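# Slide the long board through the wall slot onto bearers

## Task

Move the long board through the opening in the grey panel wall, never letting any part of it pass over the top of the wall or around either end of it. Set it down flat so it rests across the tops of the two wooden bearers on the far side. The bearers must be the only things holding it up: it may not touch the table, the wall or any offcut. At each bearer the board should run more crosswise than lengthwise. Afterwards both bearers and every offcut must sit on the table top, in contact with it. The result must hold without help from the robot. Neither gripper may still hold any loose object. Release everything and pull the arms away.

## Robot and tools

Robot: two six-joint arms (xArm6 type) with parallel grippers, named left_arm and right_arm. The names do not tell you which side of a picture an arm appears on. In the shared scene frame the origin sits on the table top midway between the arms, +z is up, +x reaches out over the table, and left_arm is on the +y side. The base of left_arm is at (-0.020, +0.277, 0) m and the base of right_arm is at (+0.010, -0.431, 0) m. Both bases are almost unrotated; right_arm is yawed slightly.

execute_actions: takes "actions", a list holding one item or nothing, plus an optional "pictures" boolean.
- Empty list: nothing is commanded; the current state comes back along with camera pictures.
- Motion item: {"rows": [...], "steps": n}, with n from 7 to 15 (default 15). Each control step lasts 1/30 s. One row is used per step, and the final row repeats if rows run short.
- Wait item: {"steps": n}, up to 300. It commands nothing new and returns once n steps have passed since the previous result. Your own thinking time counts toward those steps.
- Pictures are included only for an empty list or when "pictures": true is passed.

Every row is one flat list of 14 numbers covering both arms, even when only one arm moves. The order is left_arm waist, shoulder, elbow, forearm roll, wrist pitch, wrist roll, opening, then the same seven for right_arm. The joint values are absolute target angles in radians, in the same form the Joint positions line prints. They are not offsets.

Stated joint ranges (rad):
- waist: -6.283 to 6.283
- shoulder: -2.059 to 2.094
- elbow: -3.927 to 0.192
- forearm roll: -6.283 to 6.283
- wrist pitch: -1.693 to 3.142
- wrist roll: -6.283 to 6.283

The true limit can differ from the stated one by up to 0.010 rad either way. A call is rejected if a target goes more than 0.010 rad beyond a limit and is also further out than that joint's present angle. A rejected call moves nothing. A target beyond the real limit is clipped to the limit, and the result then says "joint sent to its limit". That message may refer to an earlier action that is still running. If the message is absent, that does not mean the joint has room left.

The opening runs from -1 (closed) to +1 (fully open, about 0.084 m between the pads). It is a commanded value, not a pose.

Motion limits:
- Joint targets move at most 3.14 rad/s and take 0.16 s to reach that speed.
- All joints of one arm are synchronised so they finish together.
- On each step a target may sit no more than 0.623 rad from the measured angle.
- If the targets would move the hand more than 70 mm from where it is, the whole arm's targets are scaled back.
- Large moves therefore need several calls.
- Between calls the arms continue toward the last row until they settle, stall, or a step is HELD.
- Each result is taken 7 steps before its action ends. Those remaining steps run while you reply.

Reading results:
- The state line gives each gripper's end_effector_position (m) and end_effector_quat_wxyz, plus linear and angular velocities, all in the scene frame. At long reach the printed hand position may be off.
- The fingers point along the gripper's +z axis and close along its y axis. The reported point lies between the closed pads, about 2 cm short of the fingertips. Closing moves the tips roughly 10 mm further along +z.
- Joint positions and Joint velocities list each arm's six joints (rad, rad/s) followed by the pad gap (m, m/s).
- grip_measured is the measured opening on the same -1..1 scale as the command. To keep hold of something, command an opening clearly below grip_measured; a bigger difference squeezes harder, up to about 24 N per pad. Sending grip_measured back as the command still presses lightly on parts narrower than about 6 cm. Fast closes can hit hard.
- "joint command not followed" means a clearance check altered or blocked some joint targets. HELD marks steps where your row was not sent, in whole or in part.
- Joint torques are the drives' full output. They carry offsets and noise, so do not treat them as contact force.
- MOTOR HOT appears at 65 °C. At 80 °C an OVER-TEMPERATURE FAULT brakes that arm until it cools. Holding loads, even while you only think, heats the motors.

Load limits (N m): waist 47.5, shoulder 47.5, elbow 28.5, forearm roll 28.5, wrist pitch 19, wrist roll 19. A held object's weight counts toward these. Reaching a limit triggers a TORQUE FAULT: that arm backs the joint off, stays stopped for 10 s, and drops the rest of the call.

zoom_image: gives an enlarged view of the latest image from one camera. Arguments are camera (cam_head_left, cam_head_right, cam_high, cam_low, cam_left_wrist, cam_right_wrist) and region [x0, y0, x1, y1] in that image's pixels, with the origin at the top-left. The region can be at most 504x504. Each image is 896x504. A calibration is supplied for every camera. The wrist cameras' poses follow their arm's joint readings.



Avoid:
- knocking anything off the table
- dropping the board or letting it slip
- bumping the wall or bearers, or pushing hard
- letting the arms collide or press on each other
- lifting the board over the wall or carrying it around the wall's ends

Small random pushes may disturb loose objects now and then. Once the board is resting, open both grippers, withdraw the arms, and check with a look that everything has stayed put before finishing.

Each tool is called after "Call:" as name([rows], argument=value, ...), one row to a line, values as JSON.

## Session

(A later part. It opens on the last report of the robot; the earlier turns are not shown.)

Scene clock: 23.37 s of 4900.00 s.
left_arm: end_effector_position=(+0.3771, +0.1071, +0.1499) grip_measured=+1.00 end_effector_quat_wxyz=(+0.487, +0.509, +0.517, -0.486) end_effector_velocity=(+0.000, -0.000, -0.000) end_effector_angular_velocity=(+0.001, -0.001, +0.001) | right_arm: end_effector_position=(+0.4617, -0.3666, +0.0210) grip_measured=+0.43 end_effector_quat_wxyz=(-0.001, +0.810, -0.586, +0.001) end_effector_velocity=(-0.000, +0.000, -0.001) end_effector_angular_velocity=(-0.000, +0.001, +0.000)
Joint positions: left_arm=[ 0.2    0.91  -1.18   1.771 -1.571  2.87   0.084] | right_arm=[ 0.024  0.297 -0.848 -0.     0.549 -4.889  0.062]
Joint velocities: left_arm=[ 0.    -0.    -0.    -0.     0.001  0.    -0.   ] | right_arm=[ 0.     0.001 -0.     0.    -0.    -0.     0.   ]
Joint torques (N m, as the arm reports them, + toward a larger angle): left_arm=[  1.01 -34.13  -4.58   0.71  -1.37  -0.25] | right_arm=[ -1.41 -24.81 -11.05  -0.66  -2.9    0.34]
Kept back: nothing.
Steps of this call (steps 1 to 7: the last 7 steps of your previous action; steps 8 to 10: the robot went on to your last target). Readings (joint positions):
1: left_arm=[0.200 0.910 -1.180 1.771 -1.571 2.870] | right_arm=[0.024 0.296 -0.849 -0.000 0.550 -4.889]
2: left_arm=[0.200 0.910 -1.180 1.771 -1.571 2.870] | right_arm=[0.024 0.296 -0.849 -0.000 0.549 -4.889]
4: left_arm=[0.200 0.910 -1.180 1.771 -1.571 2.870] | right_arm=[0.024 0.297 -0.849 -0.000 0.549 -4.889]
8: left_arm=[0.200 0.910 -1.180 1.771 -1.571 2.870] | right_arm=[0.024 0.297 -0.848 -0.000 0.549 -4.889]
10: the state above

Call:
execute_actions([
  {"rows": [[0.2,0.91,-1.18,1.771,-1.571,2.87,1,0.0235,0.28,-0.848,0,0.568,-4.8885,-1],[0.2,0.91,-1.18,1.771,-1.571,2.87,1,0.0235,0.265,-0.849,0,0.584,-4.8885,-1],[0.2,0.91,-1.18,1.771,-1.571,2.87,1,0.0235,0.25,-0.85,0,0.60,-4.8885,-1],[0.2,0.91,-1.18,1.771,-1.571,2.87,1,0.0235,0.235,-0.852,0,0.617,-4.8885,-1],[0.2,0.91,-1.18,1.771,-1.571,2.87,1,0.0235,0.215,-0.855,0,0.64,-4.8885,-1],[0.2,0.91,-1.18,1.771,-1.571,2.87,1,0.0235,0.195,-0.859,0,0.664,-4.8885,-1],[0.2,0.91,-1.18,1.771,-1.571,2.87,1,0.0235,0.1772,-0.8626,0,0.6854,-4.8885,-1],[0.2,0.91,-1.18,1.771,-1.571,2.87,1,0.0235,0.16,-0.868,0,0.708,-4.8885,-1],[0.2,0.91,-1.18,1.771,-1.571,2.87,1,0.0235,0.141,-0.875,0,0.734,-4.8885,-1],[0.2,0.91,-1.18,1.771,-1.571,2.87,1,0.033,0.127,-0.858,0,0.731,-4.863,-1],[0.2,0.91,-1.18,1.771,-1.571,2.87,1,0.043,0.112,-0.841,0,0.729,-4.837,-1],[0.2,0.91,-1.18,1.771,-1.571,2.87,1,0.053,0.098,-0.824,0,0.726,-4.811,-1],[0.2,0.91,-1.18,1.771,-1.571,2.87,1,0.063,0.083,-0.806,0,0.723,-4.785,-1],[0.2,0.91,-1.18,1.771,-1.571,2.87,1,0.073,0.069,-0.789,0,0.72,-4.759,-1],[0.2,0.91,-1.18,1.771,-1.571,2.87,1,0.083,0.055,-0.772,0,0.717,-4.734,-1]], "steps": 15},
])

Call:
execute_actions([
  {"rows": [[0.2,0.91,-1.18,1.771,-1.571,2.87,1,0.093,0.04,-0.755,0,0.715,-4.708,-1],[0.2,0.91,-1.18,1.771,-1.571,2.87,1,0.103,0.026,-0.738,0,0.712,-4.682,-1],[0.2,0.91,-1.18,1.771,-1.571,2.87,1,0.113,0.011,-0.721,0,0.71,-4.656,-1],[0.2,0.91,-1.18,1.771,-1.571,2.87,1,0.123,-0.003,-0.704,0,0.707,-4.63,-1],[0.2,0.91,-1.18,1.771,-1.571,2.87,1,0.133,-0.017,-0.687,0,0.704,-4.605,-1],[0.2,0.91,-1.18,1.771,-1.571,2.87,1,0.143,-0.032,-0.67,0,0.702,-4.579,-1],[0.2,0.91,-1.18,1.771,-1.571,2.87,1,0.152,-0.046,-0.652,0,0.698,-4.553,-1],[0.2,0.91,-1.18,1.771,-1.571,2.87,1,0.162,-0.061,-0.635,0,0.696,-4.527,-1],[0.2,0.91,-1.18,1.771,-1.571,2.87,1,0.172,-0.075,-0.618,0,0.693,-4.501,-1],[0.2,0.91,-1.18,1.771,-1.571,2.87,1,0.182,-0.089,-0.601,0,0.69,-4.476,-1],[0.2,0.91,-1.18,1.771,-1.571,2.87,1,0.192,-0.104,-0.584,0,0.688,-4.45,-1],[0.2,0.91,-1.18,1.771,-1.571,2.87,1,0.202,-0.118,-0.567,0,0.685,-4.424,-1],[0.2,0.91,-1.18,1.771,-1.571,2.87,1,0.212,-0.132,-0.55,0,0.682,-4.398,-1],[0.2,0.91,-1.18,1.771,-1.571,2.87,1,0.2219,-0.1469,-0.5325,0,0.6794,-4.3724,-1]], "steps": 15},
])

Call:
execute_actions([
  {"steps": 20},
], pictures=true)

Scene clock: 25.23 s of 4900.00 s.
left_arm: end_effector_position=(+0.3771, +0.1071, +0.1499) grip_measured=+1.00 end_effector_quat_wxyz=(+0.487, +0.509, +0.517, -0.486) end_effector_velocity=(+0.000, -0.000, -0.000) end_effector_angular_velocity=(+0.001, +0.000, +0.000) | right_arm: end_effector_position=(+0.4558, -0.3675, +0.0412) grip_measured=+0.43 end_effector_quat_wxyz=(+0.006, +0.810, -0.586, -0.006) end_effector_velocity=(+0.051, +0.008, +0.242) end_effector_angular_velocity=(+0.019, -0.128, -0.000)
Joint positions: left_arm=[ 0.2    0.91  -1.18   1.771 -1.571  2.87   0.084] | right_arm=[ 0.023  0.239 -0.847 -0.     0.624 -4.888  0.062]
Joint velocities: left_arm=[-0.     0.001  0.    -0.     0.001  0.    -0.   ] | right_arm=[ 0.001 -0.521 -0.137  0.001  0.529 -0.     0.   ]
Joint torques (N m, as the arm reports them, + toward a larger angle): left_arm=[  1.17 -34.12  -4.55   0.81  -1.33  -0.24] | right_arm=[ -1.26 -34.86 -15.51  -0.65  -3.34   0.21]
Steps of this call (steps 1 to 15: the robot went on to your last target; steps 16 to 48: nothing new was sent; steps 49 to 56: the first 8 steps of this action). Readings (joint positions):
49: left_arm=[0.200 0.910 -1.180 1.771 -1.571 2.870] | right_arm=[0.024 0.298 -0.848 0.000 0.549 -4.889]
50: left_arm=[0.200 0.910 -1.180 1.771 -1.571 2.870] | right_arm=[0.023 0.297 -0.848 0.000 0.551 -4.888]
52: left_arm=[0.200 0.910 -1.180 1.771 -1.571 2.870] | right_arm=[0.023 0.289 -0.844 0.000 0.565 -4.888]
56: the state above

Scene clock: 25.73 s of 4900.00 s.
left_arm: end_effector_position=(+0.3771, +0.1071, +0.1499) grip_measured=+1.00 end_effector_quat_wxyz=(+0.487, +0.509, +0.517, -0.486) end_effector_velocity=(+0.000, -0.000, +0.000) end_effector_angular_velocity=(-0.000, +0.000, +0.001) | right_arm: end_effector_position=(+0.4093, -0.3342, +0.0893) grip_measured=+0.43 end_effector_quat_wxyz=(+0.001, +0.763, -0.646, -0.001) end_effector_velocity=(-0.158, +0.085, +0.007) end_effector_angular_velocity=(+0.002, -0.016, -0.469)
Joint positions: left_arm=[ 0.2    0.91  -1.18   1.771 -1.571  2.87   0.084] | right_arm=[ 0.12   0.003 -0.709  0.     0.708 -4.64   0.062]
Joint velocities: left_arm=[-0.     0.     0.    -0.001 -0.    -0.     0.   ] | right_arm=[ 0.292 -0.435  0.499  0.    -0.079  0.761 -0.   ]
Joint torques (N m, as the arm reports them, + toward a larger angle): left_arm=[  0.99 -34.23  -4.59   0.8   -1.39  -0.23] | right_arm=[ -1.65 -26.26 -14.59  -0.6   -3.11   0.28]
Steps of this call (steps 1 to 7: the last 7 steps of your previous action; steps 8 to 15: the first 8 steps of this action). Readings (joint positions):
8: left_arm=[0.200 0.910 -1.180 1.771 -1.571 2.870] | right_arm=[0.053 0.102 -0.823 -0.000 0.718 -4.810]
9: left_arm=[0.200 0.910 -1.180 1.771 -1.571 2.870] | right_arm=[0.062 0.089 -0.807 -0.000 0.719 -4.788]
11: left_arm=[0.200 0.910 -1.180 1.771 -1.571 2.870] | right_arm=[0.081 0.061 -0.774 -0.000 0.717 -4.740]
15: the state above

Scene clock: 26.40 s of 4900.00 s.
left_arm: end_effector_position=(+0.3771, +0.1071, +0.1499) grip_measured=+1.00 end_effector_quat_wxyz=(+0.487, +0.509, +0.517, -0.486) end_effector_velocity=(+0.000, +0.000, -0.000) end_effector_angular_velocity=(-0.000, +0.000, +0.000) | right_arm: end_effector_position=(+0.3521, -0.3102, +0.0871) grip_measured=+0.43 end_effector_quat_wxyz=(+0.000, -0.707, +0.707, -0.000) end_effector_velocity=(-0.002, +0.001, -0.000) end_effector_angular_velocity=(-0.000, +0.001, -0.002)
Joint positions: left_arm=[ 0.2    0.91  -1.18   1.771 -1.571  2.87   0.084] | right_arm=[ 0.221 -0.146 -0.533 -0.     0.679 -4.373  0.062]
Joint velocities: left_arm=[ 0.     0.001 -0.    -0.     0.    -0.    -0.   ] | right_arm=[ 0.003 -0.003  0.004 -0.     0.     0.006  0.   ]
Joint torques (N m, as the arm reports them, + toward a larger angle): left_arm=[  1.07 -34.34  -4.55   0.67  -1.42  -0.29] | right_arm=[ -1.35 -21.93 -15.06  -0.57  -3.42   0.2 ]
Kept back: nothing.
Steps of this call (steps 1 to 7: the last 7 steps of your previous action; steps 8 to 20: the robot went on to your last target). Readings (joint positions):
1: left_arm=[0.200 0.910 -1.180 1.771 -1.571 2.870] | right_arm=[0.129 -0.011 -0.692 0.000 0.705 -4.614]
2: left_arm=[0.200 0.910 -1.180 1.771 -1.571 2.870] | right_arm=[0.139 -0.026 -0.675 0.000 0.702 -4.588]
4: left_arm=[0.200 0.910 -1.180 1.771 -1.571 2.870] | right_arm=[0.159 -0.055 -0.641 0.000 0.697 -4.537]
8: left_arm=[0.200 0.910 -1.180 1.771 -1.571 2.870] | right_arm=[0.198 -0.112 -0.574 0.000 0.686 -4.436]
20: the state above
camera_calibration (this result's frames):
cam_left_wrist: T_world_to_cam=[[0.999814, 0.0161365, -0.0105727, -0.342085], [0.0113394, -0.0481886, 0.998774, -0.0769453], [0.0156072, -0.998708, -0.0483626, 0.24057], [0, 0, 0, 1]] pos_world=[0.339139, 0.242072, 0.0848688]
cam_right_wrist: T_world_to_cam=[[-0.99991, 0.00987004, -0.00907467, 0.390168], [0.0097948, 0.999918, 0.00829764, 0.371814], [0.00915582, 0.008208, -0.999924, 0.213685], [0, 0, 0, 1]] pos_world=[0.384535, -0.377389, 0.214124]

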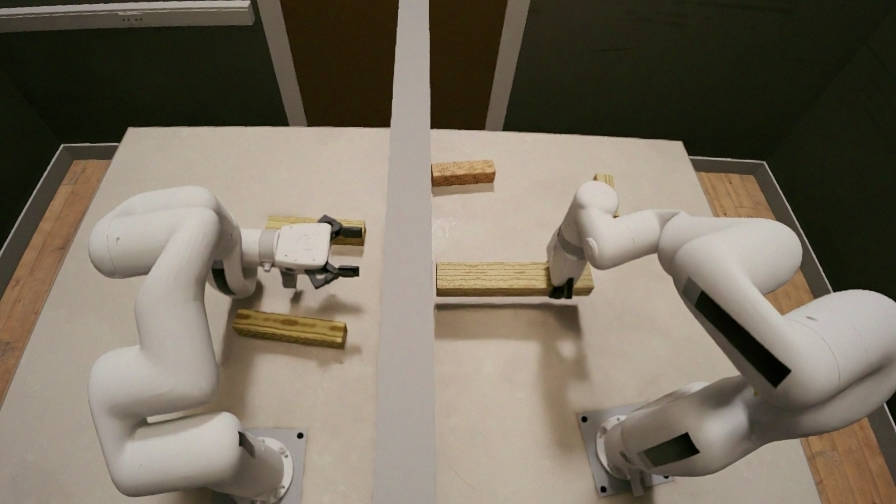

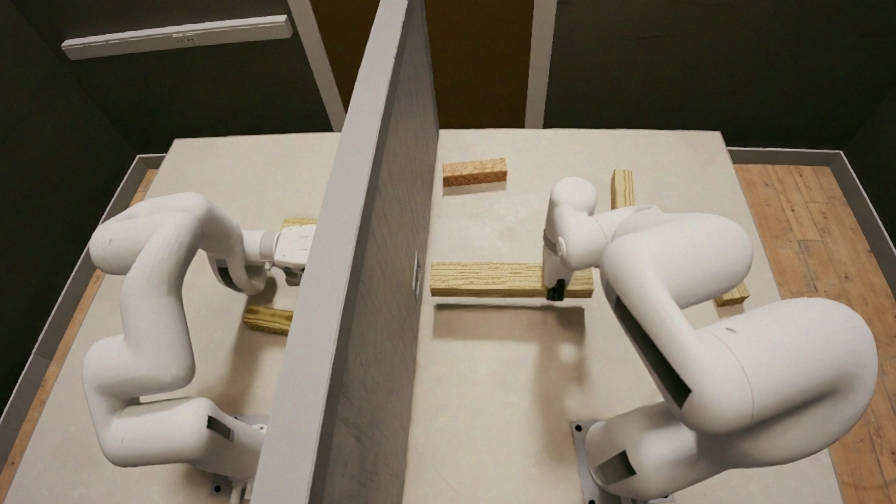

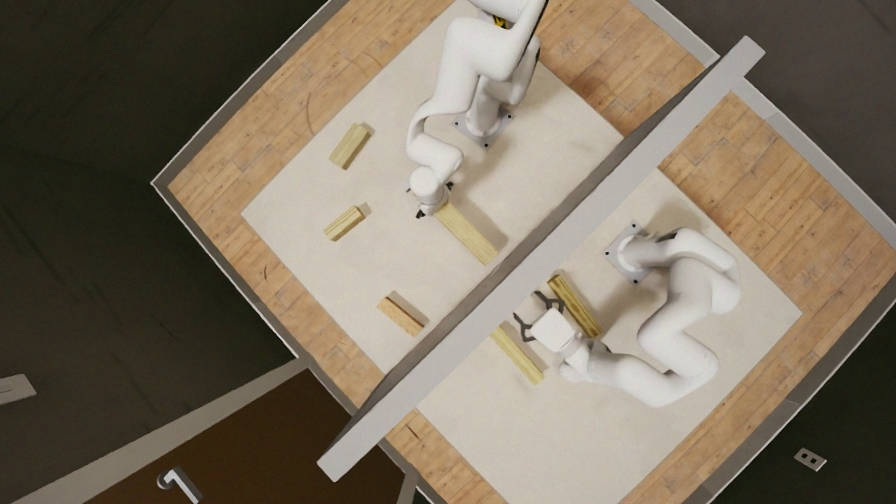

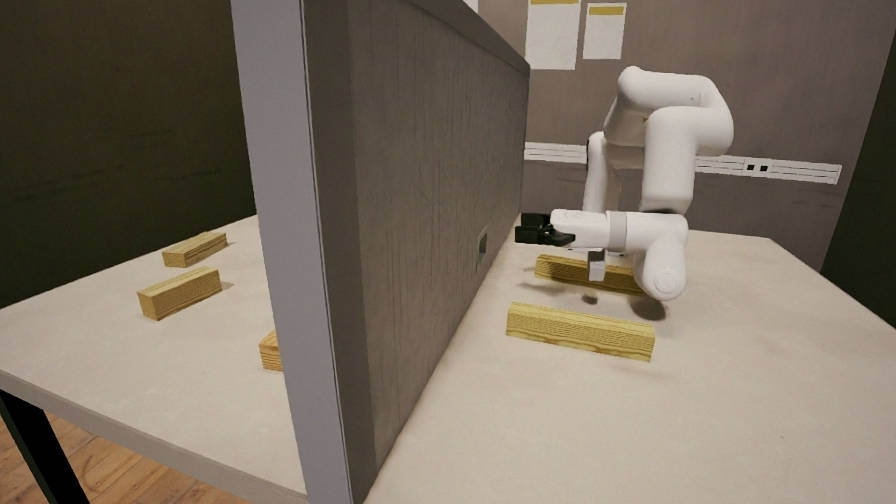

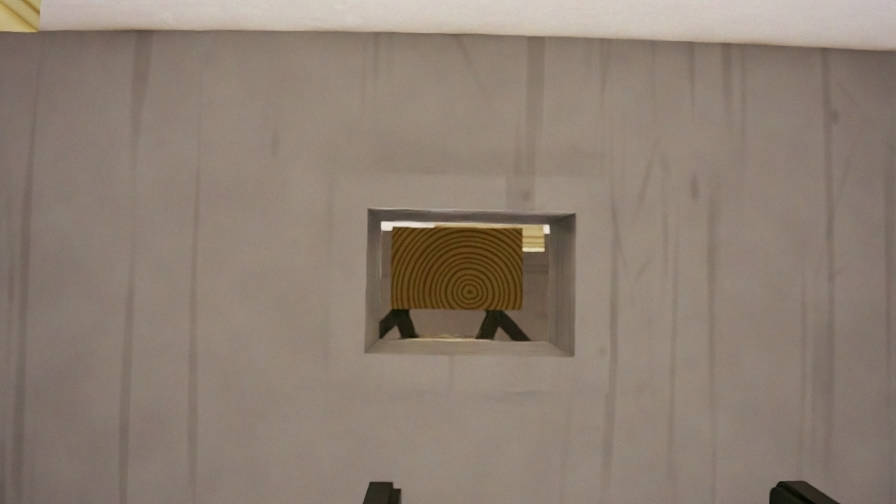

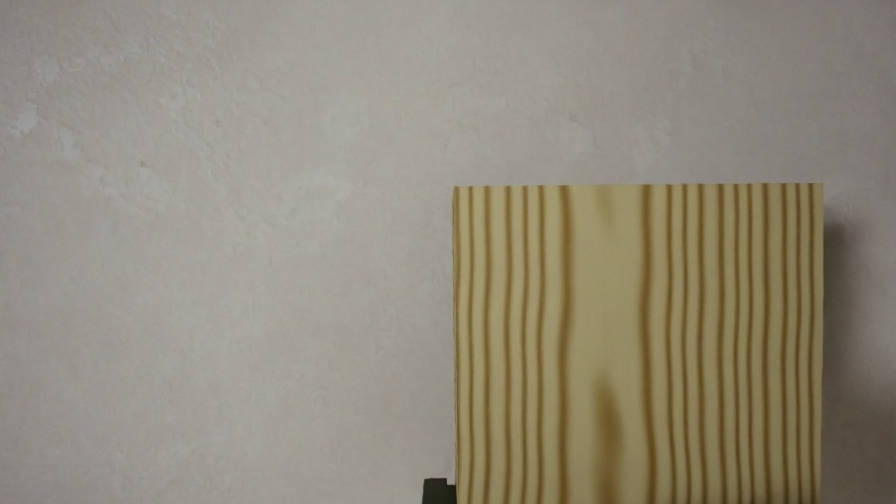

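Call:
zoom_image(camera="cam_left_wrist", region=[340, 190, 600, 370])

Region (340, 190, 600, 370) of cam_left_wrist's 896x504 image, scaled by 1.938, with more detail than that image has; it fills the top 349 rows of this view, and the rest is white.

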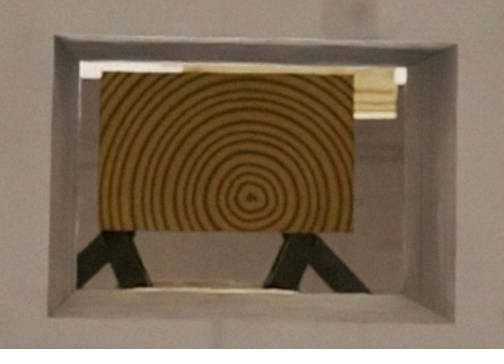

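Call:
execute_actions([
  {"rows": [[0.2,0.91,-1.18,1.771,-1.571,2.87,1,0.2187,-0.1485,-0.5488,0,0.6973,-4.3756,-1],[0.2,0.91,-1.18,1.771,-1.571,2.87,1,0.2187,-0.1485,-0.5488,0,0.6973,-4.3756,-1],[0.2,0.91,-1.18,1.771,-1.571,2.87,1,0.2187,-0.1485,-0.5488,0,0.6973,-4.3756,-1],[0.2,0.91,-1.18,1.771,-1.571,2.87,1,0.2187,-0.1485,-0.5488,0,0.6973,-4.3756,-1],[0.2,0.91,-1.18,1.771,-1.571,2.87,1,0.2187,-0.1485,-0.5488,0,0.6973,-4.3756,-1],[0.2,0.91,-1.18,1.771,-1.571,2.87,1,0.2187,-0.1485,-0.5488,0,0.6973,-4.3756,-1],[0.2,0.91,-1.18,1.771,-1.571,2.87,1,0.2187,-0.1485,-0.5488,0,0.6973,-4.3756,-1],[0.2,0.91,-1.18,1.771,-1.571,2.87,1,0.2314,-0.1428,-0.5548,0,0.6976,-4.3629,-1],[0.2,0.91,-1.18,1.771,-1.571,2.87,1,0.2440,-0.1369,-0.5610,0,0.6979,-4.3503,-1],[0.2,0.91,-1.18,1.771,-1.571,2.87,1,0.2566,-0.1309,-0.5674,0,0.6983,-4.3377,-1],[0.2,0.91,-1.18,1.771,-1.571,2.87,1,0.2692,-0.1248,-0.5739,0,0.6987,-4.3251,-1],[0.2,0.91,-1.18,1.771,-1.571,2.87,1,0.2815,-0.1185,-0.5806,0,0.6991,-4.3128,-1],[0.2,0.91,-1.18,1.771,-1.571,2.87,1,0.2938,-0.1120,-0.5875,0,0.6995,-4.3005,-1],[0.2,0.91,-1.18,1.771,-1.571,2.87,1,0.3059,-0.1054,-0.5946,0,0.7000,-4.2884,-1],[0.2,0.91,-1.18,1.771,-1.571,2.87,1,0.3179,-0.0987,-0.6019,0,0.7006,-4.2764,-1]], "steps": 15},
])

Call:
execute_actions([
  {"steps": 20},
], pictures=true)

Scene clock: 28.63 s of 4900.00 s.
left_arm: end_effector_position=(+0.3771, +0.1071, +0.1499) grip_measured=+1.00 end_effector_quat_wxyz=(+0.487, +0.509, +0.517, -0.486) end_effector_velocity=(-0.000, -0.000, -0.000) end_effector_angular_velocity=(+0.001, -0.001, -0.000) | right_arm: end_effector_position=(+0.3555, -0.3099, +0.0920) grip_measured=+0.43 end_effector_quat_wxyz=(+0.001, -0.707, +0.707, -0.000) end_effector_velocity=(-0.001, +0.004, +0.002) end_effector_angular_velocity=(-0.005, +0.013, -0.008)
Joint positions: left_arm=[ 0.2    0.91  -1.18   1.771 -1.571  2.87   0.084] | right_arm=[ 0.219 -0.149 -0.548  0.     0.695 -4.375  0.062]
Joint velocities: left_arm=[-0.    -0.    -0.     0.     0.001  0.001  0.   ] | right_arm=[ 0.011  0.006 -0.018 -0.     0.026  0.02   0.   ]
Joint torques (N m, as the arm reports them, + toward a larger angle): left_arm=[  0.83 -34.04  -4.61   0.7   -1.48  -0.32] | right_arm=[ -0.39 -20.53 -14.78  -0.51  -3.39   0.36]
Steps of this call (steps 1 to 15: the robot went on to your last target; steps 16 to 59: nothing new was sent; steps 60 to 67: the first 8 steps of this action). Readings (joint positions):
60: left_arm=[0.200 0.910 -1.180 1.771 -1.571 2.870] | right_arm=[0.222 -0.147 -0.533 0.000 0.680 -4.372]
61: left_arm=[0.200 0.910 -1.180 1.771 -1.571 2.870] | right_arm=[0.222 -0.147 -0.534 0.000 0.682 -4.373]
63: left_arm=[0.200 0.910 -1.180 1.771 -1.571 2.870] | right_arm=[0.220 -0.147 -0.541 -0.000 0.689 -4.374]
67: the state above

Scene clock: 29.30 s of 4900.00 s.
left_arm: end_effector_position=(+0.3771, +0.1071, +0.1499) grip_measured=+1.00 end_effector_quat_wxyz=(+0.487, +0.509, +0.517, -0.486) end_effector_velocity=(-0.000, +0.000, +0.000) end_effector_angular_velocity=(-0.001, -0.000, -0.000) | right_arm: end_effector_position=(+0.3553, -0.2703, +0.0920) grip_measured=+0.43 end_effector_quat_wxyz=(-0.000, -0.707, +0.707, +0.000) end_effector_velocity=(+0.001, +0.002, +0.001) end_effector_angular_velocity=(+0.001, -0.002, -0.001)
Joint positions: left_arm=[ 0.2    0.91  -1.18   1.771 -1.571  2.87   0.084] | right_arm=[ 0.317 -0.099 -0.602 -0.     0.701 -4.277  0.062]
Joint velocities: left_arm=[ 0.    -0.     0.    -0.    -0.001  0.     0.   ] | right_arm=[ 0.003  0.001 -0.003  0.    -0.     0.004 -0.   ]
Joint torques (N m, as the arm reports them, + toward a larger angle): left_arm=[  1.11 -34.33  -4.55   0.82  -1.43  -0.21] | right_arm=[ -1.46 -23.42 -15.19  -0.59  -3.36   0.21]
Kept back: nothing.
Steps of this call (steps 1 to 7: the last 7 steps of your previous action; steps 8 to 20: the robot went on to your last target). Readings (joint positions):
1: left_arm=[0.200 0.910 -1.180 1.771 -1.571 2.870] | right_arm=[0.220 -0.148 -0.549 -0.000 0.696 -4.373]
2: left_arm=[0.200 0.910 -1.180 1.771 -1.571 2.870] | right_arm=[0.224 -0.146 -0.551 -0.000 0.697 -4.369]
4: left_arm=[0.200 0.910 -1.180 1.771 -1.571 2.870] | right_arm=[0.239 -0.139 -0.558 -0.000 0.698 -4.355]
8: left_arm=[0.200 0.910 -1.180 1.771 -1.571 2.870] | right_arm=[0.282 -0.118 -0.581 0.000 0.699 -4.312]
20: the state above
camera_calibration (this result's frames):
cam_left_wrist: T_world_to_cam=[[0.999814, 0.0161365, -0.0105725, -0.342085], [0.0113393, -0.0481886, 0.998774, -0.0769453], [0.0156073, -0.998708, -0.0483626, 0.24057], [0, 0, 0, 1]] pos_world=[0.339139, 0.242072, 0.0848689]
cam_right_wrist: T_world_to_cam=[[-0.99991, 0.0100966, -0.00881494, 0.393114], [0.0100244, 0.999916, 0.00819004, 0.331792], [0.00889689, 0.00810094, -0.999928, 0.218335], [0, 0, 0, 1]] pos_world=[0.38781, -0.337502, 0.219067]

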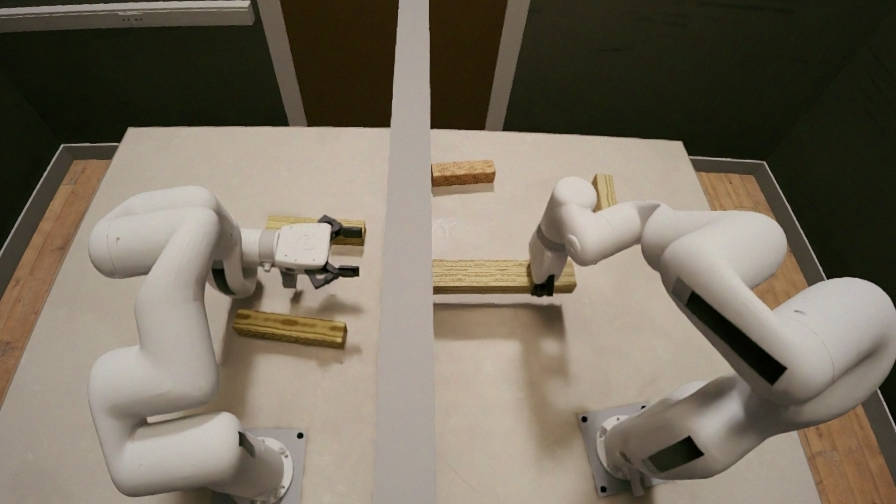

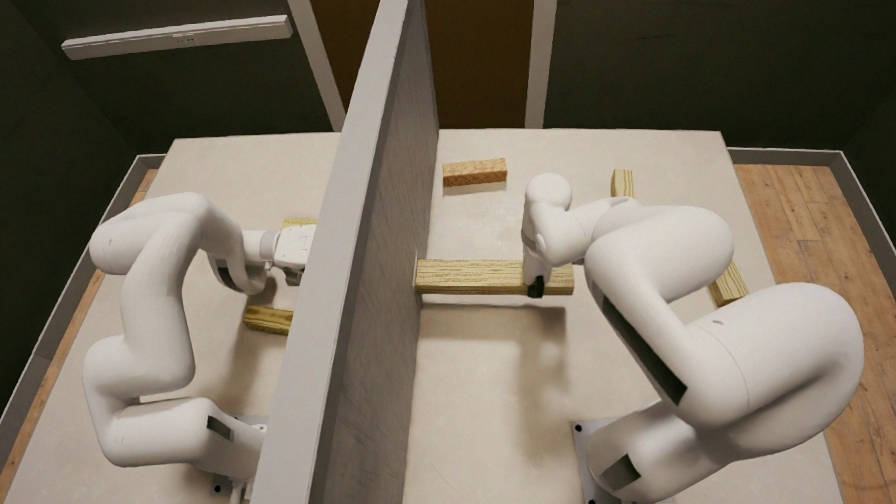

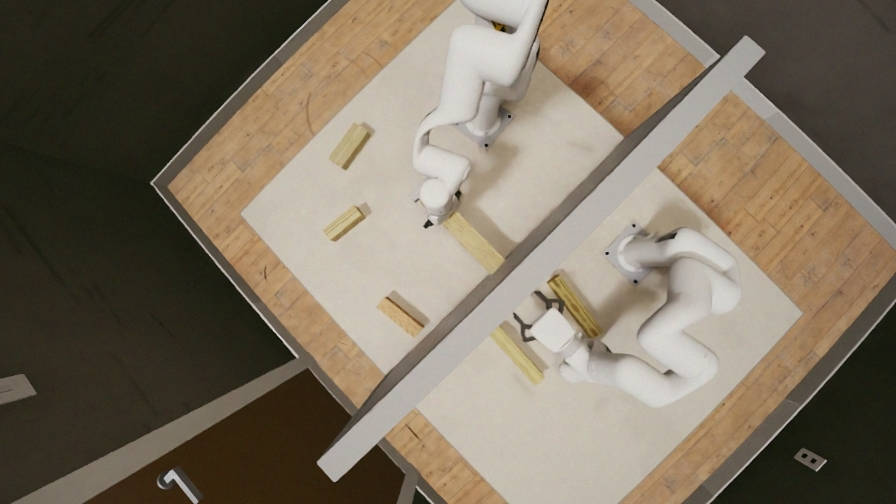

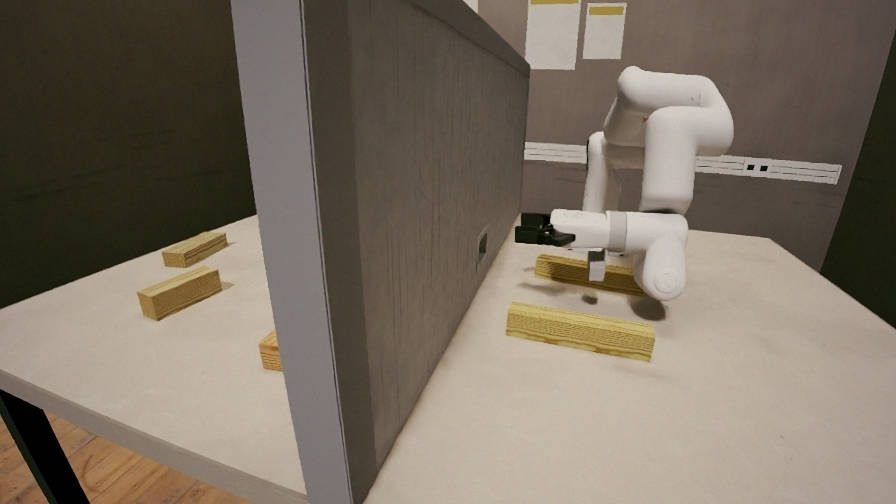

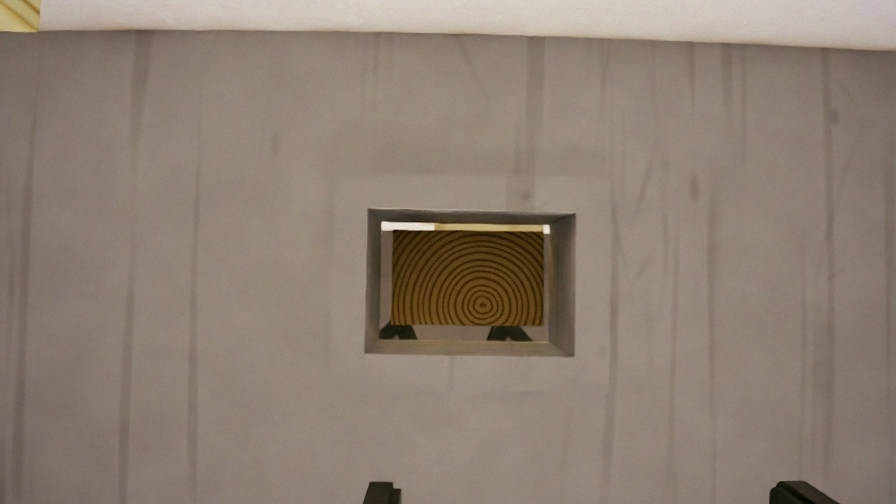

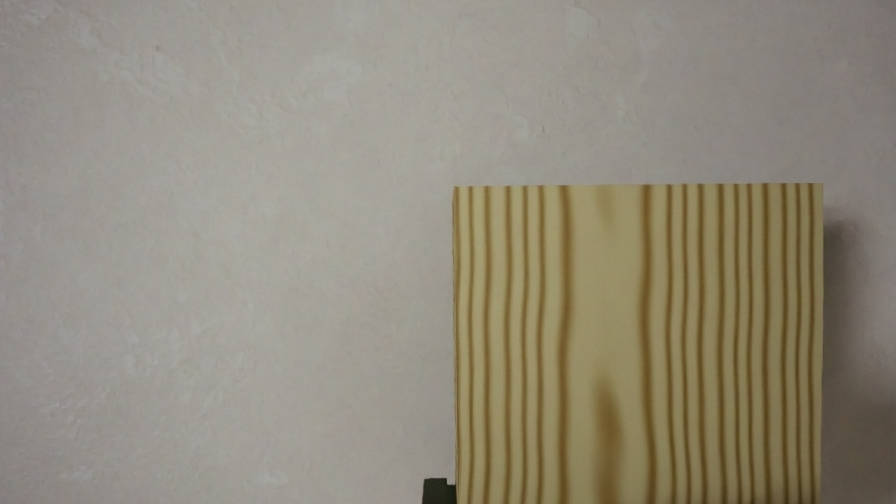

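Call:
execute_actions([
  {"rows": [[0.2,0.91,-1.18,1.771,-1.571,2.87,1,0.3297,-0.0918,-0.6095,0,0.7013,-4.2646,-1],[0.2,0.91,-1.18,1.771,-1.571,2.87,1,0.3414,-0.0847,-0.6173,0,0.7020,-4.2529,-1],[0.2,0.91,-1.18,1.771,-1.571,2.87,1,0.3529,-0.0775,-0.6253,0,0.7028,-4.2414,-1],[0.2,0.91,-1.18,1.771,-1.571,2.87,1,0.3643,-0.0701,-0.6335,0,0.7036,-4.2300,-1],[0.2,0.91,-1.18,1.771,-1.571,2.87,1,0.3756,-0.0626,-0.6419,0,0.7045,-4.2187,-1],[0.2,0.91,-1.18,1.771,-1.571,2.87,1,0.3868,-0.0550,-0.6505,0,0.7055,-4.2075,-1],[0.2,0.91,-1.18,1.771,-1.571,2.87,1,0.3978,-0.0473,-0.6593,0,0.7066,-4.1965,-1],[0.2,0.91,-1.18,1.771,-1.571,2.87,1,0.4087,-0.0394,-0.6683,0,0.7077,-4.1856,-1],[0.2,0.91,-1.18,1.771,-1.571,2.87,1,0.4210,-0.0303,-0.6787,0,0.7090,-4.1733,-1],[0.2,0.91,-1.18,1.771,-1.571,2.87,1,0.4332,-0.0211,-0.6893,0,0.7104,-4.1611,-1],[0.2,0.91,-1.18,1.771,-1.571,2.87,1,0.4452,-0.0118,-0.7001,0,0.7119,-4.1491,-1],[0.2,0.91,-1.18,1.771,-1.571,2.87,1,0.4570,-0.0023,-0.7110,0,0.7133,-4.1373,-1],[0.2,0.91,-1.18,1.771,-1.571,2.87,1,0.4687,0.0073,-0.7221,0,0.7148,-4.1256,-1],[0.2,0.91,-1.18,1.771,-1.571,2.87,1,0.4802,0.0170,-0.7335,0,0.7165,-4.1141,-1],[0.2,0.91,-1.18,1.771,-1.571,2.87,1,0.4916,0.0269,-0.7450,0,0.7181,-4.1027,-1]], "steps": 15},
])

Call:
execute_actions([
  {"steps": 20},
], pictures=true)

Scene clock: 30.57 s of 4900.00 s.
left_arm: end_effector_position=(+0.3771, +0.1071, +0.1499) grip_measured=+1.00 end_effector_quat_wxyz=(+0.487, +0.509, +0.517, -0.486) end_effector_velocity=(+0.000, -0.000, -0.000) end_effector_angular_velocity=(+0.001, +0.001, -0.000) | right_arm: end_effector_position=(+0.3556, -0.2494, +0.0921) grip_measured=+0.43 end_effector_quat_wxyz=(+0.000, -0.707, +0.707, -0.000) end_effector_velocity=(+0.001, +0.140, +0.001) end_effector_angular_velocity=(+0.002, -0.004, +0.007)
Joint positions: left_arm=[ 0.2    0.91  -1.18   1.771 -1.571  2.87   0.084] | right_arm=[ 0.366 -0.069 -0.635  0.     0.704 -4.229  0.062]
Joint velocities: left_arm=[-0.     0.    -0.     0.     0.001 -0.001  0.   ] | right_arm=[ 0.316  0.207 -0.235  0.     0.024  0.309 -0.   ]
Joint torques (N m, as the arm reports them, + toward a larger angle): left_arm=[  0.94 -34.46  -4.47   0.8   -1.37  -0.26] | right_arm=[ -0.46 -23.74 -15.64  -0.68  -3.51   0.33]
Steps of this call (steps 1 to 15: the robot went on to your last target; steps 16 to 30: nothing new was sent; steps 31 to 38: the first 8 steps of this action). Readings (joint positions):
31: left_arm=[0.200 0.910 -1.180 1.771 -1.571 2.870] | right_arm=[0.318 -0.099 -0.602 -0.000 0.701 -4.276]
32: left_arm=[0.200 0.910 -1.180 1.771 -1.571 2.870] | right_arm=[0.319 -0.098 -0.603 -0.000 0.701 -4.274]
34: left_arm=[0.200 0.910 -1.180 1.771 -1.571 2.870] | right_arm=[0.329 -0.092 -0.609 -0.000 0.701 -4.265]
38: the state above

Scene clock: 31.23 s of 4900.00 s.
left_arm: end_effector_position=(+0.3771, +0.1071, +0.1499) grip_measured=+1.00 end_effector_quat_wxyz=(+0.487, +0.509, +0.517, -0.486) end_effector_velocity=(-0.000, -0.000, -0.001) end_effector_angular_velocity=(+0.001, +0.001, +0.000) | right_arm: end_effector_position=(+0.3548, -0.1904, +0.0915) grip_measured=+0.43 end_effector_quat_wxyz=(-0.000, -0.707, +0.707, +0.000) end_effector_velocity=(+0.001, +0.002, +0.000) end_effector_angular_velocity=(+0.001, -0.001, +0.001)
Joint positions: left_arm=[ 0.2    0.91  -1.18   1.771 -1.571  2.87   0.084] | right_arm=[ 0.491  0.026 -0.744 -0.     0.718 -4.103  0.062]
Joint velocities: left_arm=[-0.     0.001  0.     0.     0.001  0.     0.   ] | right_arm=[ 0.003  0.003 -0.004  0.    -0.     0.002 -0.   ]
Joint torques (N m, as the arm reports them, + toward a larger angle): left_arm=[  0.97 -34.23  -4.62   0.73  -1.46  -0.25] | right_arm=[ -1.35 -27.27 -15.34  -0.57  -3.4    0.31]
Kept back: nothing.
Steps of this call (steps 1 to 7: the last 7 steps of your previous action; steps 8 to 20: the robot went on to your last target). Readings (joint positions):
1: left_arm=[0.200 0.910 -1.180 1.771 -1.571 2.870] | right_arm=[0.376 -0.062 -0.643 0.000 0.705 -4.218]
2: left_arm=[0.200 0.910 -1.180 1.771 -1.571 2.870] | right_arm=[0.387 -0.054 -0.652 0.000 0.706 -4.207]
4: left_arm=[0.200 0.910 -1.180 1.771 -1.571 2.870] | right_arm=[0.410 -0.038 -0.670 0.000 0.708 -4.185]
8: left_arm=[0.200 0.910 -1.180 1.771 -1.571 2.870] | right_arm=[0.456 -0.002 -0.711 0.000 0.713 -4.138]
20: the state above
camera_calibration (this result's frames):
cam_left_wrist: T_world_to_cam=[[0.999814, 0.0161365, -0.0105726, -0.342085], [0.0113393, -0.0481886, 0.998774, -0.0769453], [0.0156072, -0.998708, -0.0483626, 0.24057], [0, 0, 0, 1]] pos_world=[0.339139, 0.242072, 0.0848689]
cam_right_wrist: T_world_to_cam=[[-0.999909, 0.0102057, -0.00880913, 0.391751], [0.0101339, 0.999915, 0.00815613, 0.25189], [0.00889163, 0.00806612, -0.999928, 0.217205], [0, 0, 0, 1]] pos_world=[0.387232, -0.257619, 0.218586]

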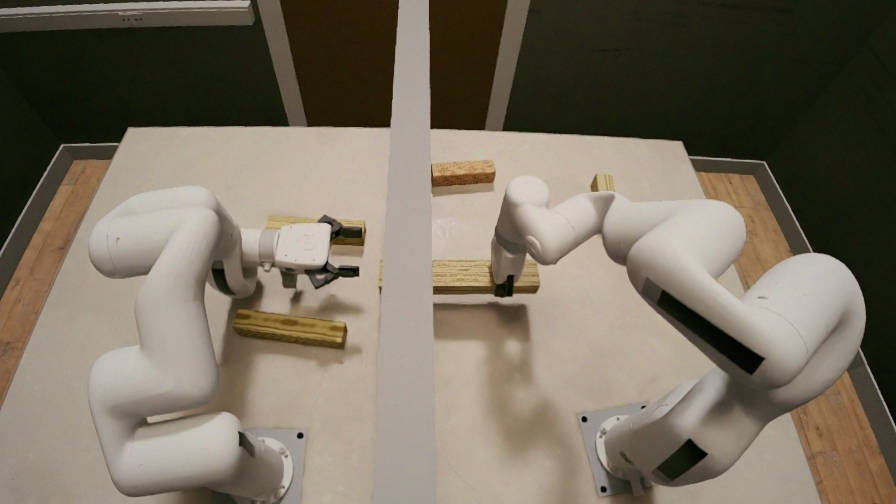

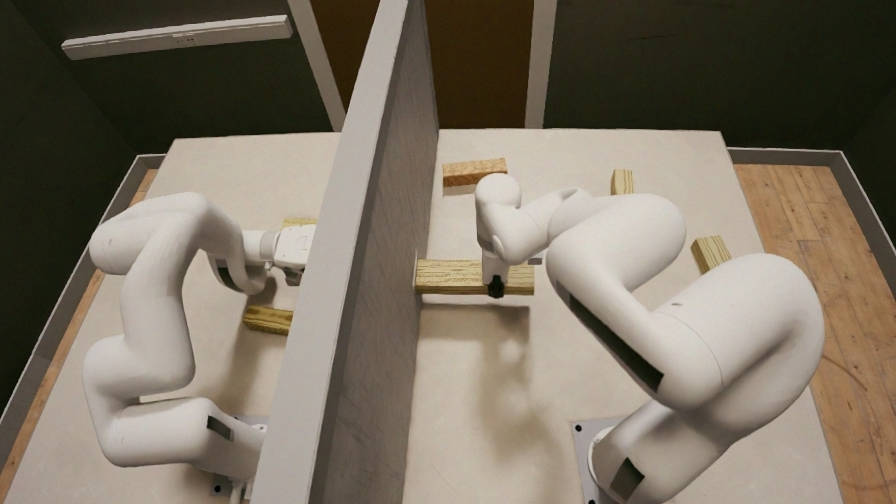

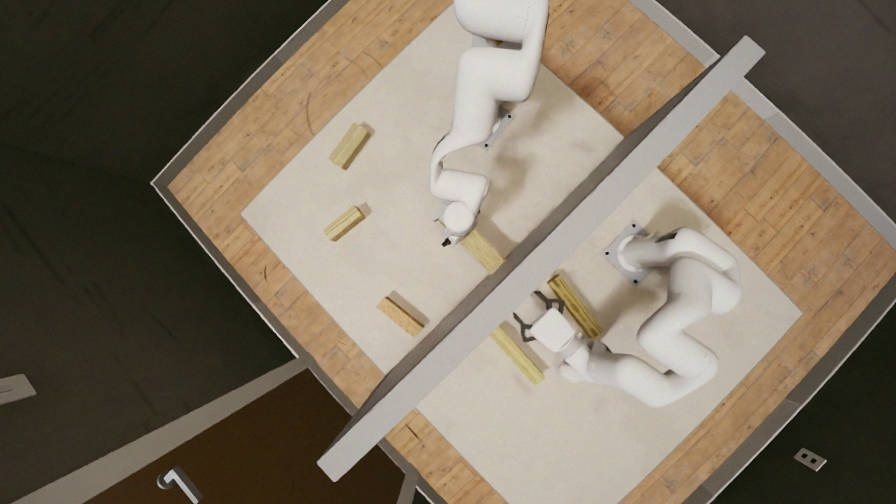

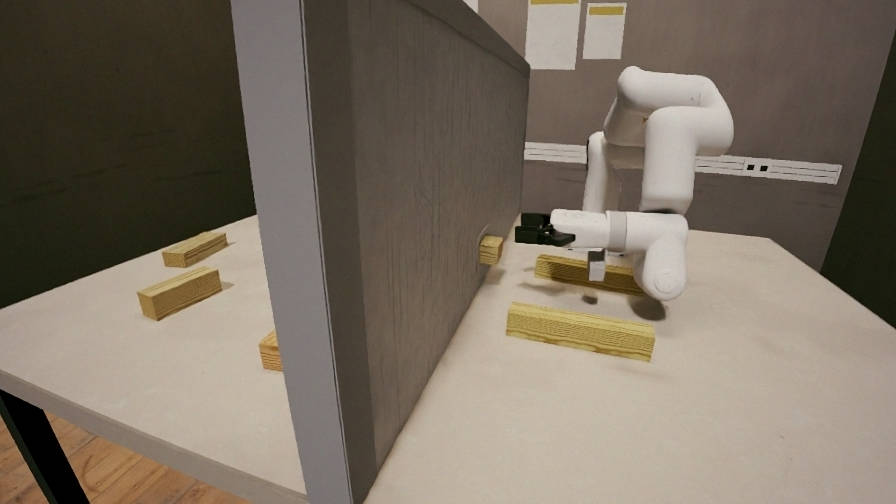

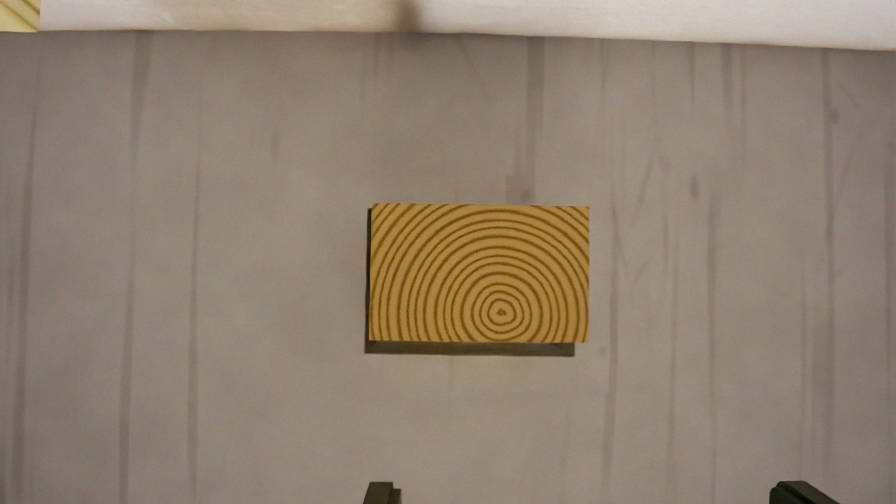

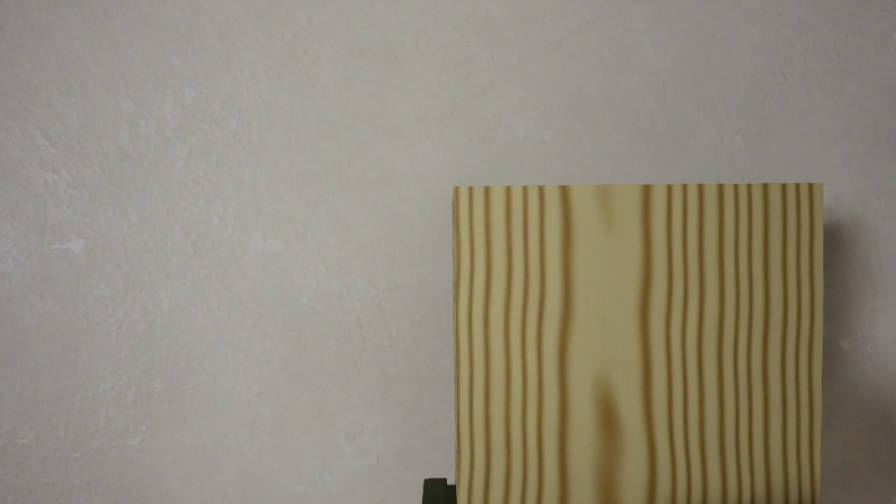

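Call:
execute_actions([
  {"rows": [[0.22,0.85,-1.19,1.771,-1.571,2.87,1,0.5022,0.0366,-0.7568,0,0.7202,-4.0921,-1],[0.24,0.78,-1.2,1.771,-1.571,2.87,1,0.5126,0.0464,-0.7688,0,0.7224,-4.0817,-1],[0.26,0.7,-1.22,1.771,-1.571,2.87,1,0.5229,0.0563,-0.7811,0,0.7248,-4.0714,-1],[0.28,0.62,-1.24,1.771,-1.571,2.87,1,0.5331,0.0663,-0.7936,0,0.7273,-4.0612,-1],[0.3,0.54,-1.26,1.771,-1.571,2.87,1,0.5431,0.0764,-0.8063,0,0.7299,-4.0512,-1],[0.3,0.46,-1.28,1.7,-1.571,2.87,1,0.5530,0.0866,-0.8192,0,0.7326,-4.0413,-1],[0.3,0.38,-1.3,1.62,-1.55,2.9,1,0.5627,0.0969,-0.8323,0,0.7354,-4.0316,-1],[0.3,0.3,-1.3,1.54,-1.5,2.95,1,0.5723,0.1073,-0.8457,0,0.7384,-4.0220,-1],[0.3,0.25,-1.28,1.46,-1.44,3.0,1,0.5817,0.1177,-0.8593,0,0.7416,-4.0126,-1],[0.3,0.2,-1.26,1.38,-1.38,3.05,1,0.5910,0.1283,-0.8731,0,0.7448,-4.0033,-1],[0.3,0.16,-1.24,1.3,-1.31,3.1,1,0.6001,0.1390,-0.8871,0,0.7481,-3.9942,-1],[0.3,0.12,-1.22,1.22,-1.24,3.15,1,0.6091,0.1497,-0.9014,0,0.7517,-3.9852,-1],[0.3,0.08,-1.2,1.14,-1.16,3.2,1,0.6180,0.1606,-0.9159,0,0.7553,-3.9763,-1],[0.3,0.05,-1.18,1.06,-1.08,3.25,1,0.6267,0.1715,-0.9306,0,0.7591,-3.9676,-1],[0.3,0.02,-1.16,0.98,-1.0,3.3,1,0.6353,0.1826,-0.9455,0,0.7629,-3.9590,-1]], "steps": 15},
])

Call:
execute_actions([
  {"rows": [[0.3,0.0,-1.14,0.9,-0.92,3.35,1,0.6437,0.1937,-0.9607,0,0.7670,-3.9506,-1],[0.3,-0.02,-1.12,0.82,-0.84,3.4,1,0.6520,0.2049,-0.9760,0,0.7711,-3.9423,-1],[0.3,-0.04,-1.1,0.74,-0.75,3.45,1,0.6601,0.2163,-0.9916,0,0.7753,-3.9342,-1],[0.3,-0.06,-1.08,0.66,-0.66,3.5,1,0.6681,0.2277,-1.0075,0,0.7798,-3.9262,-1],[0.3,-0.08,-1.06,0.58,-0.57,3.55,1,0.6759,0.2392,-1.0235,0,0.7843,-3.9184,-1],[0.3,-0.1,-1.04,0.5,-0.48,3.6,1,0.6759,0.2392,-1.0235,0,0.7843,-3.9184,-1],[0.3,-0.12,-1.02,0.42,-0.39,3.65,1,0.6759,0.2392,-1.0235,0,0.7843,-3.9184,-1],[0.3,-0.13,-1.0,0.34,-0.3,3.7,1,0.6759,0.2392,-1.0235,0,0.7843,-3.9184,-1],[0.3,-0.1377,-0.98,0.26,-0.21,3.75,1,0.6759,0.2392,-1.0235,0,0.7843,-3.9184,-1],[0.3,-0.1377,-0.96,0.18,-0.12,3.8,1,0.6759,0.2392,-1.0235,0,0.7843,-3.9184,-1],[0.3,-0.1377,-0.95,0.1,-0.03,3.85,1,0.6759,0.2392,-1.0235,0,0.7843,-3.9184,-1],[0.28,-0.1377,-0.94,0.05,0.06,3.9,1,0.6759,0.2392,-1.0235,0,0.7843,-3.9184,-1],[0.26,-0.1377,-0.93,0.0,0.15,3.95,1,0.6759,0.2392,-1.0235,0,0.7843,-3.9184,-1],[0.23,-0.1377,-0.92,0,0.24,4.0,1,0.6759,0.2392,-1.0235,0,0.7843,-3.9184,-1],[0.2,-0.1377,-0.91,0,0.33,4.05,1,0.6759,0.2392,-1.0235,0,0.7843,-3.9184,-1]], "steps": 15},
])

Call:
execute_actions([
  {"rows": [[0.17,-0.1377,-0.9,0,0.42,4.1,1,0.6759,0.2392,-1.0235,0,0.7843,-3.9184,-1],[0.14,-0.1377,-0.89,0,0.51,4.13,1,0.6759,0.2392,-1.0235,0,0.7843,-3.9184,-1],[0.11,-0.1377,-0.88,0,0.6,4.16,1,0.6759,0.2392,-1.0235,0,0.7843,-3.9184,-1],[0.08,-0.1377,-0.8779,0,0.69,4.19,1,0.6759,0.2392,-1.0235,0,0.7843,-3.9184,-1],[0.05,-0.1377,-0.8779,0,0.78,4.21,1,0.6759,0.2392,-1.0235,0,0.7843,-3.9184,-1],[0.02,-0.1377,-0.8779,0,0.87,4.226,1,0.6759,0.2392,-1.0235,0,0.7843,-3.9184,-1],[0.0,-0.1377,-0.8779,0,0.95,4.226,1,0.6759,0.2392,-1.0235,0,0.7843,-3.9184,-1],[0.0,-0.1377,-0.8779,0,1.0156,4.226,1,0.6759,0.2392,-1.0235,0,0.7843,-3.9184,-1]], "steps": 15},
])

Call:
execute_actions([
  {"steps": 15},
])

Scene clock: 33.43 s of 4900.00 s.
left_arm: end_effector_position=(+0.4067, +0.1294, +0.2125) grip_measured=+1.00 end_effector_quat_wxyz=(+0.535, +0.549, +0.491, -0.414) end_effector_velocity=(+0.170, +0.084, +0.358) end_effector_angular_velocity=(+0.147, -1.034, +0.394) | right_arm: end_effector_position=(+0.3550, -0.1674, +0.0916) grip_measured=+0.43 end_effector_quat_wxyz=(+0.000, -0.707, +0.707, -0.000) end_effector_velocity=(+0.001, +0.154, +0.001) end_effector_angular_velocity=(+0.004, -0.004, +0.008)
Joint positions: left_arm=[ 0.242  0.753 -1.213  1.764 -1.571  2.871  0.084] | right_arm=[ 0.534  0.068 -0.796  0.     0.728 -4.06   0.062]
Joint velocities: left_arm=[ 0.145 -0.808 -0.191 -0.271  0.022  0.037  0.   ] | right_arm=[ 0.279  0.278 -0.352  0.     0.069  0.271 -0.   ]
Joint torques (N m, as the arm reports them, + toward a larger angle): left_arm=[ -2.5  -31.26  -4.83  -0.61  -0.93  -0.13] | right_arm=[ -1.66 -28.36 -15.55  -0.67  -3.5    0.31]
Steps of this call (steps 1 to 15: the robot went on to your last target; steps 16 to 58: nothing new was sent; steps 59 to 66: the first 8 steps of this action). Readings (joint positions):
59: left_arm=[0.200 0.910 -1.180 1.771 -1.571 2.870] | right_arm=[0.492 0.027 -0.745 -0.000 0.718 -4.103]
60: left_arm=[0.201 0.906 -1.180 1.771 -1.571 2.870] | right_arm=[0.493 0.028 -0.746 -0.000 0.719 -4.101]
62: left_arm=[0.212 0.871 -1.183 1.771 -1.570 2.870] | right_arm=[0.501 0.036 -0.756 -0.000 0.721 -4.092]
66: the state above

Scene clock: 33.93 s of 4900.00 s.
left_arm: end_effector_position=(+0.5225, +0.1638, +0.3783) grip_measured=+1.00 end_effector_quat_wxyz=(+0.680, +0.557, +0.474, -0.044) end_effector_velocity=(+0.218, +0.145, +0.333) end_effector_angular_velocity=(+0.580, -1.131, +1.396) | right_arm: end_effector_position=(+0.3549, -0.0880, +0.0916) grip_measured=+0.43 end_effector_quat_wxyz=(+0.000, -0.708, +0.707, +0.000) end_effector_velocity=(-0.003, +0.108, -0.000) end_effector_angular_velocity=(+0.005, -0.005, +0.011)
Joint positions: left_arm=[ 0.275  0.345 -1.179  1.374 -1.256  3.127  0.084] | right_arm=[ 0.664  0.223 -1.     0.     0.778 -3.931  0.062]
Joint velocities: left_arm=[ 0.045 -0.85   0.284 -1.015  1.012  0.942  0.   ] | right_arm=[ 0.161  0.214 -0.296  0.001  0.075  0.15  -0.   ]
Joint torques (N m, as the arm reports them, + toward a larger angle): left_arm=[  1.19 -31.61  -9.46  -0.81  -0.88  -0.01] | right_arm=[ -3.17 -35.61 -14.81  -0.76  -3.28   0.12]
Steps of this call (steps 1 to 7: the last 7 steps of your previous action; steps 8 to 15: the first 8 steps of this action). Readings (joint positions):
8: left_arm=[0.263 0.538 -1.224 1.595 -1.472 2.954] | right_arm=[0.608 0.149 -0.901 0.000 0.752 -3.987]
9: left_arm=[0.265 0.512 -1.220 1.565 -1.446 2.973] | right_arm=[0.617 0.160 -0.915 0.000 0.755 -3.978]
11: left_arm=[0.269 0.457 -1.210 1.504 -1.387 3.016] | right_arm=[0.634 0.182 -0.944 0.000 0.763 -3.961]
15: the state above

Scene clock: 34.43 s of 4900.00 s.
left_arm: end_effector_position=(+0.5962, +0.2970, +0.4465) grip_measured=+1.00 end_effector_quat_wxyz=(+0.498, +0.467, +0.637, +0.359) end_effector_velocity=(-0.029, +0.054, -0.426) end_effector_angular_velocity=(-0.097, +1.940, +0.947) | right_arm: end_effector_position=(+0.3547, -0.0802, +0.0915) grip_measured=+0.43 end_effector_quat_wxyz=(-0.000, -0.707, +0.707, -0.000) end_effector_velocity=(-0.000, +0.001, +0.000) end_effector_angular_velocity=(+0.000, -0.000, +0.001)
Joint positions: left_arm=[ 0.14  -0.092 -0.923  0.453 -0.337  4.005  0.084] | right_arm=[ 0.676  0.239 -1.023 -0.     0.784 -3.918  0.062]
Joint velocities: left_arm=[-0.847 -0.462  0.421 -2.482  2.485  1.787  0.   ] | right_arm=[ 0.001  0.001 -0.001  0.    -0.     0.     0.   ]
Joint torques (N m, as the arm reports them, + toward a larger angle): left_arm=[  4.27 -14.78 -11.3    2.07  -1.72  -1.18] | right_arm=[ -1.3  -34.06 -16.02  -0.65  -3.51   0.21]
Steps of this call (steps 1 to 7: the last 7 steps of your previous action; steps 8 to 15: the first 8 steps of this action). Readings (joint positions):
8: left_arm=[0.279 0.118 -1.071 1.038 -0.920 3.461] | right_arm=[0.675 0.238 -1.022 -0.000 0.784 -3.919]
9: left_arm=[0.273 0.086 -1.050 0.973 -0.855 3.527] | right_arm=[0.675 0.239 -1.023 -0.000 0.784 -3.919]
11: left_arm=[0.247 0.015 -1.003 0.811 -0.693 3.688] | right_arm=[0.675 0.239 -1.023 -0.000 0.784 -3.919]
15: the state above

Scene clock: 34.93 s of 4900.00 s.
left_arm: end_effector_position=(+0.5081, +0.2926, +0.2500) grip_measured=+1.00 end_effector_quat_wxyz=(+0.186, +0.501, +0.834, +0.137) end_effector_velocity=(-0.313, -0.030, -0.289) end_effector_angular_velocity=(-0.126, +1.612, +0.053) | right_arm: end_effector_position=(+0.3547, -0.0801, +0.0915) grip_measured=+0.43 end_effector_quat_wxyz=(+0.000, -0.707, +0.707, -0.000) end_effector_velocity=(-0.000, -0.000, -0.000) end_effector_angular_velocity=(-0.001, +0.001, +0.000)
Joint positions: left_arm=[ 0.019 -0.131 -0.883  0.064  0.548  4.198  0.084] | right_arm=[ 0.676  0.239 -1.023 -0.     0.784 -3.918  0.062]
Joint velocities: left_arm=[-0.066 -0.024  0.018 -0.226  1.621  0.099 -0.   ] | right_arm=[ 0.     0.001  0.    -0.    -0.     0.    -0.   ]
Joint torques (N m, as the arm reports them, + toward a larger angle): left_arm=[  1.17 -24.45 -12.64   1.41  -1.84  -0.18] | right_arm=[ -1.41 -34.09 -15.97  -0.58  -3.45   0.23]
Kept back: nothing.
Steps of this call (steps 1 to 7: the last 7 steps of your previous action; steps 8 to 15: the robot went on to your last target). Readings (joint positions):
1: left_arm=[0.114 -0.104 -0.911 0.376 -0.257 4.057] | right_arm=[0.676 0.239 -1.023 -0.000 0.784 -3.918]
2: left_arm=[0.092 -0.111 -0.904 0.312 -0.185 4.092] | right_arm=[0.676 0.239 -1.023 -0.000 0.784 -3.918]
4: left_arm=[0.065 -0.116 -0.896 0.227 -0.060 4.128] | right_arm=[0.676 0.239 -1.023 -0.000 0.784 -3.918]
8: left_arm=[0.042 -0.123 -0.889 0.141 0.166 4.164] | right_arm=[0.676 0.239 -1.023 -0.000 0.784 -3.918]
15: the state above


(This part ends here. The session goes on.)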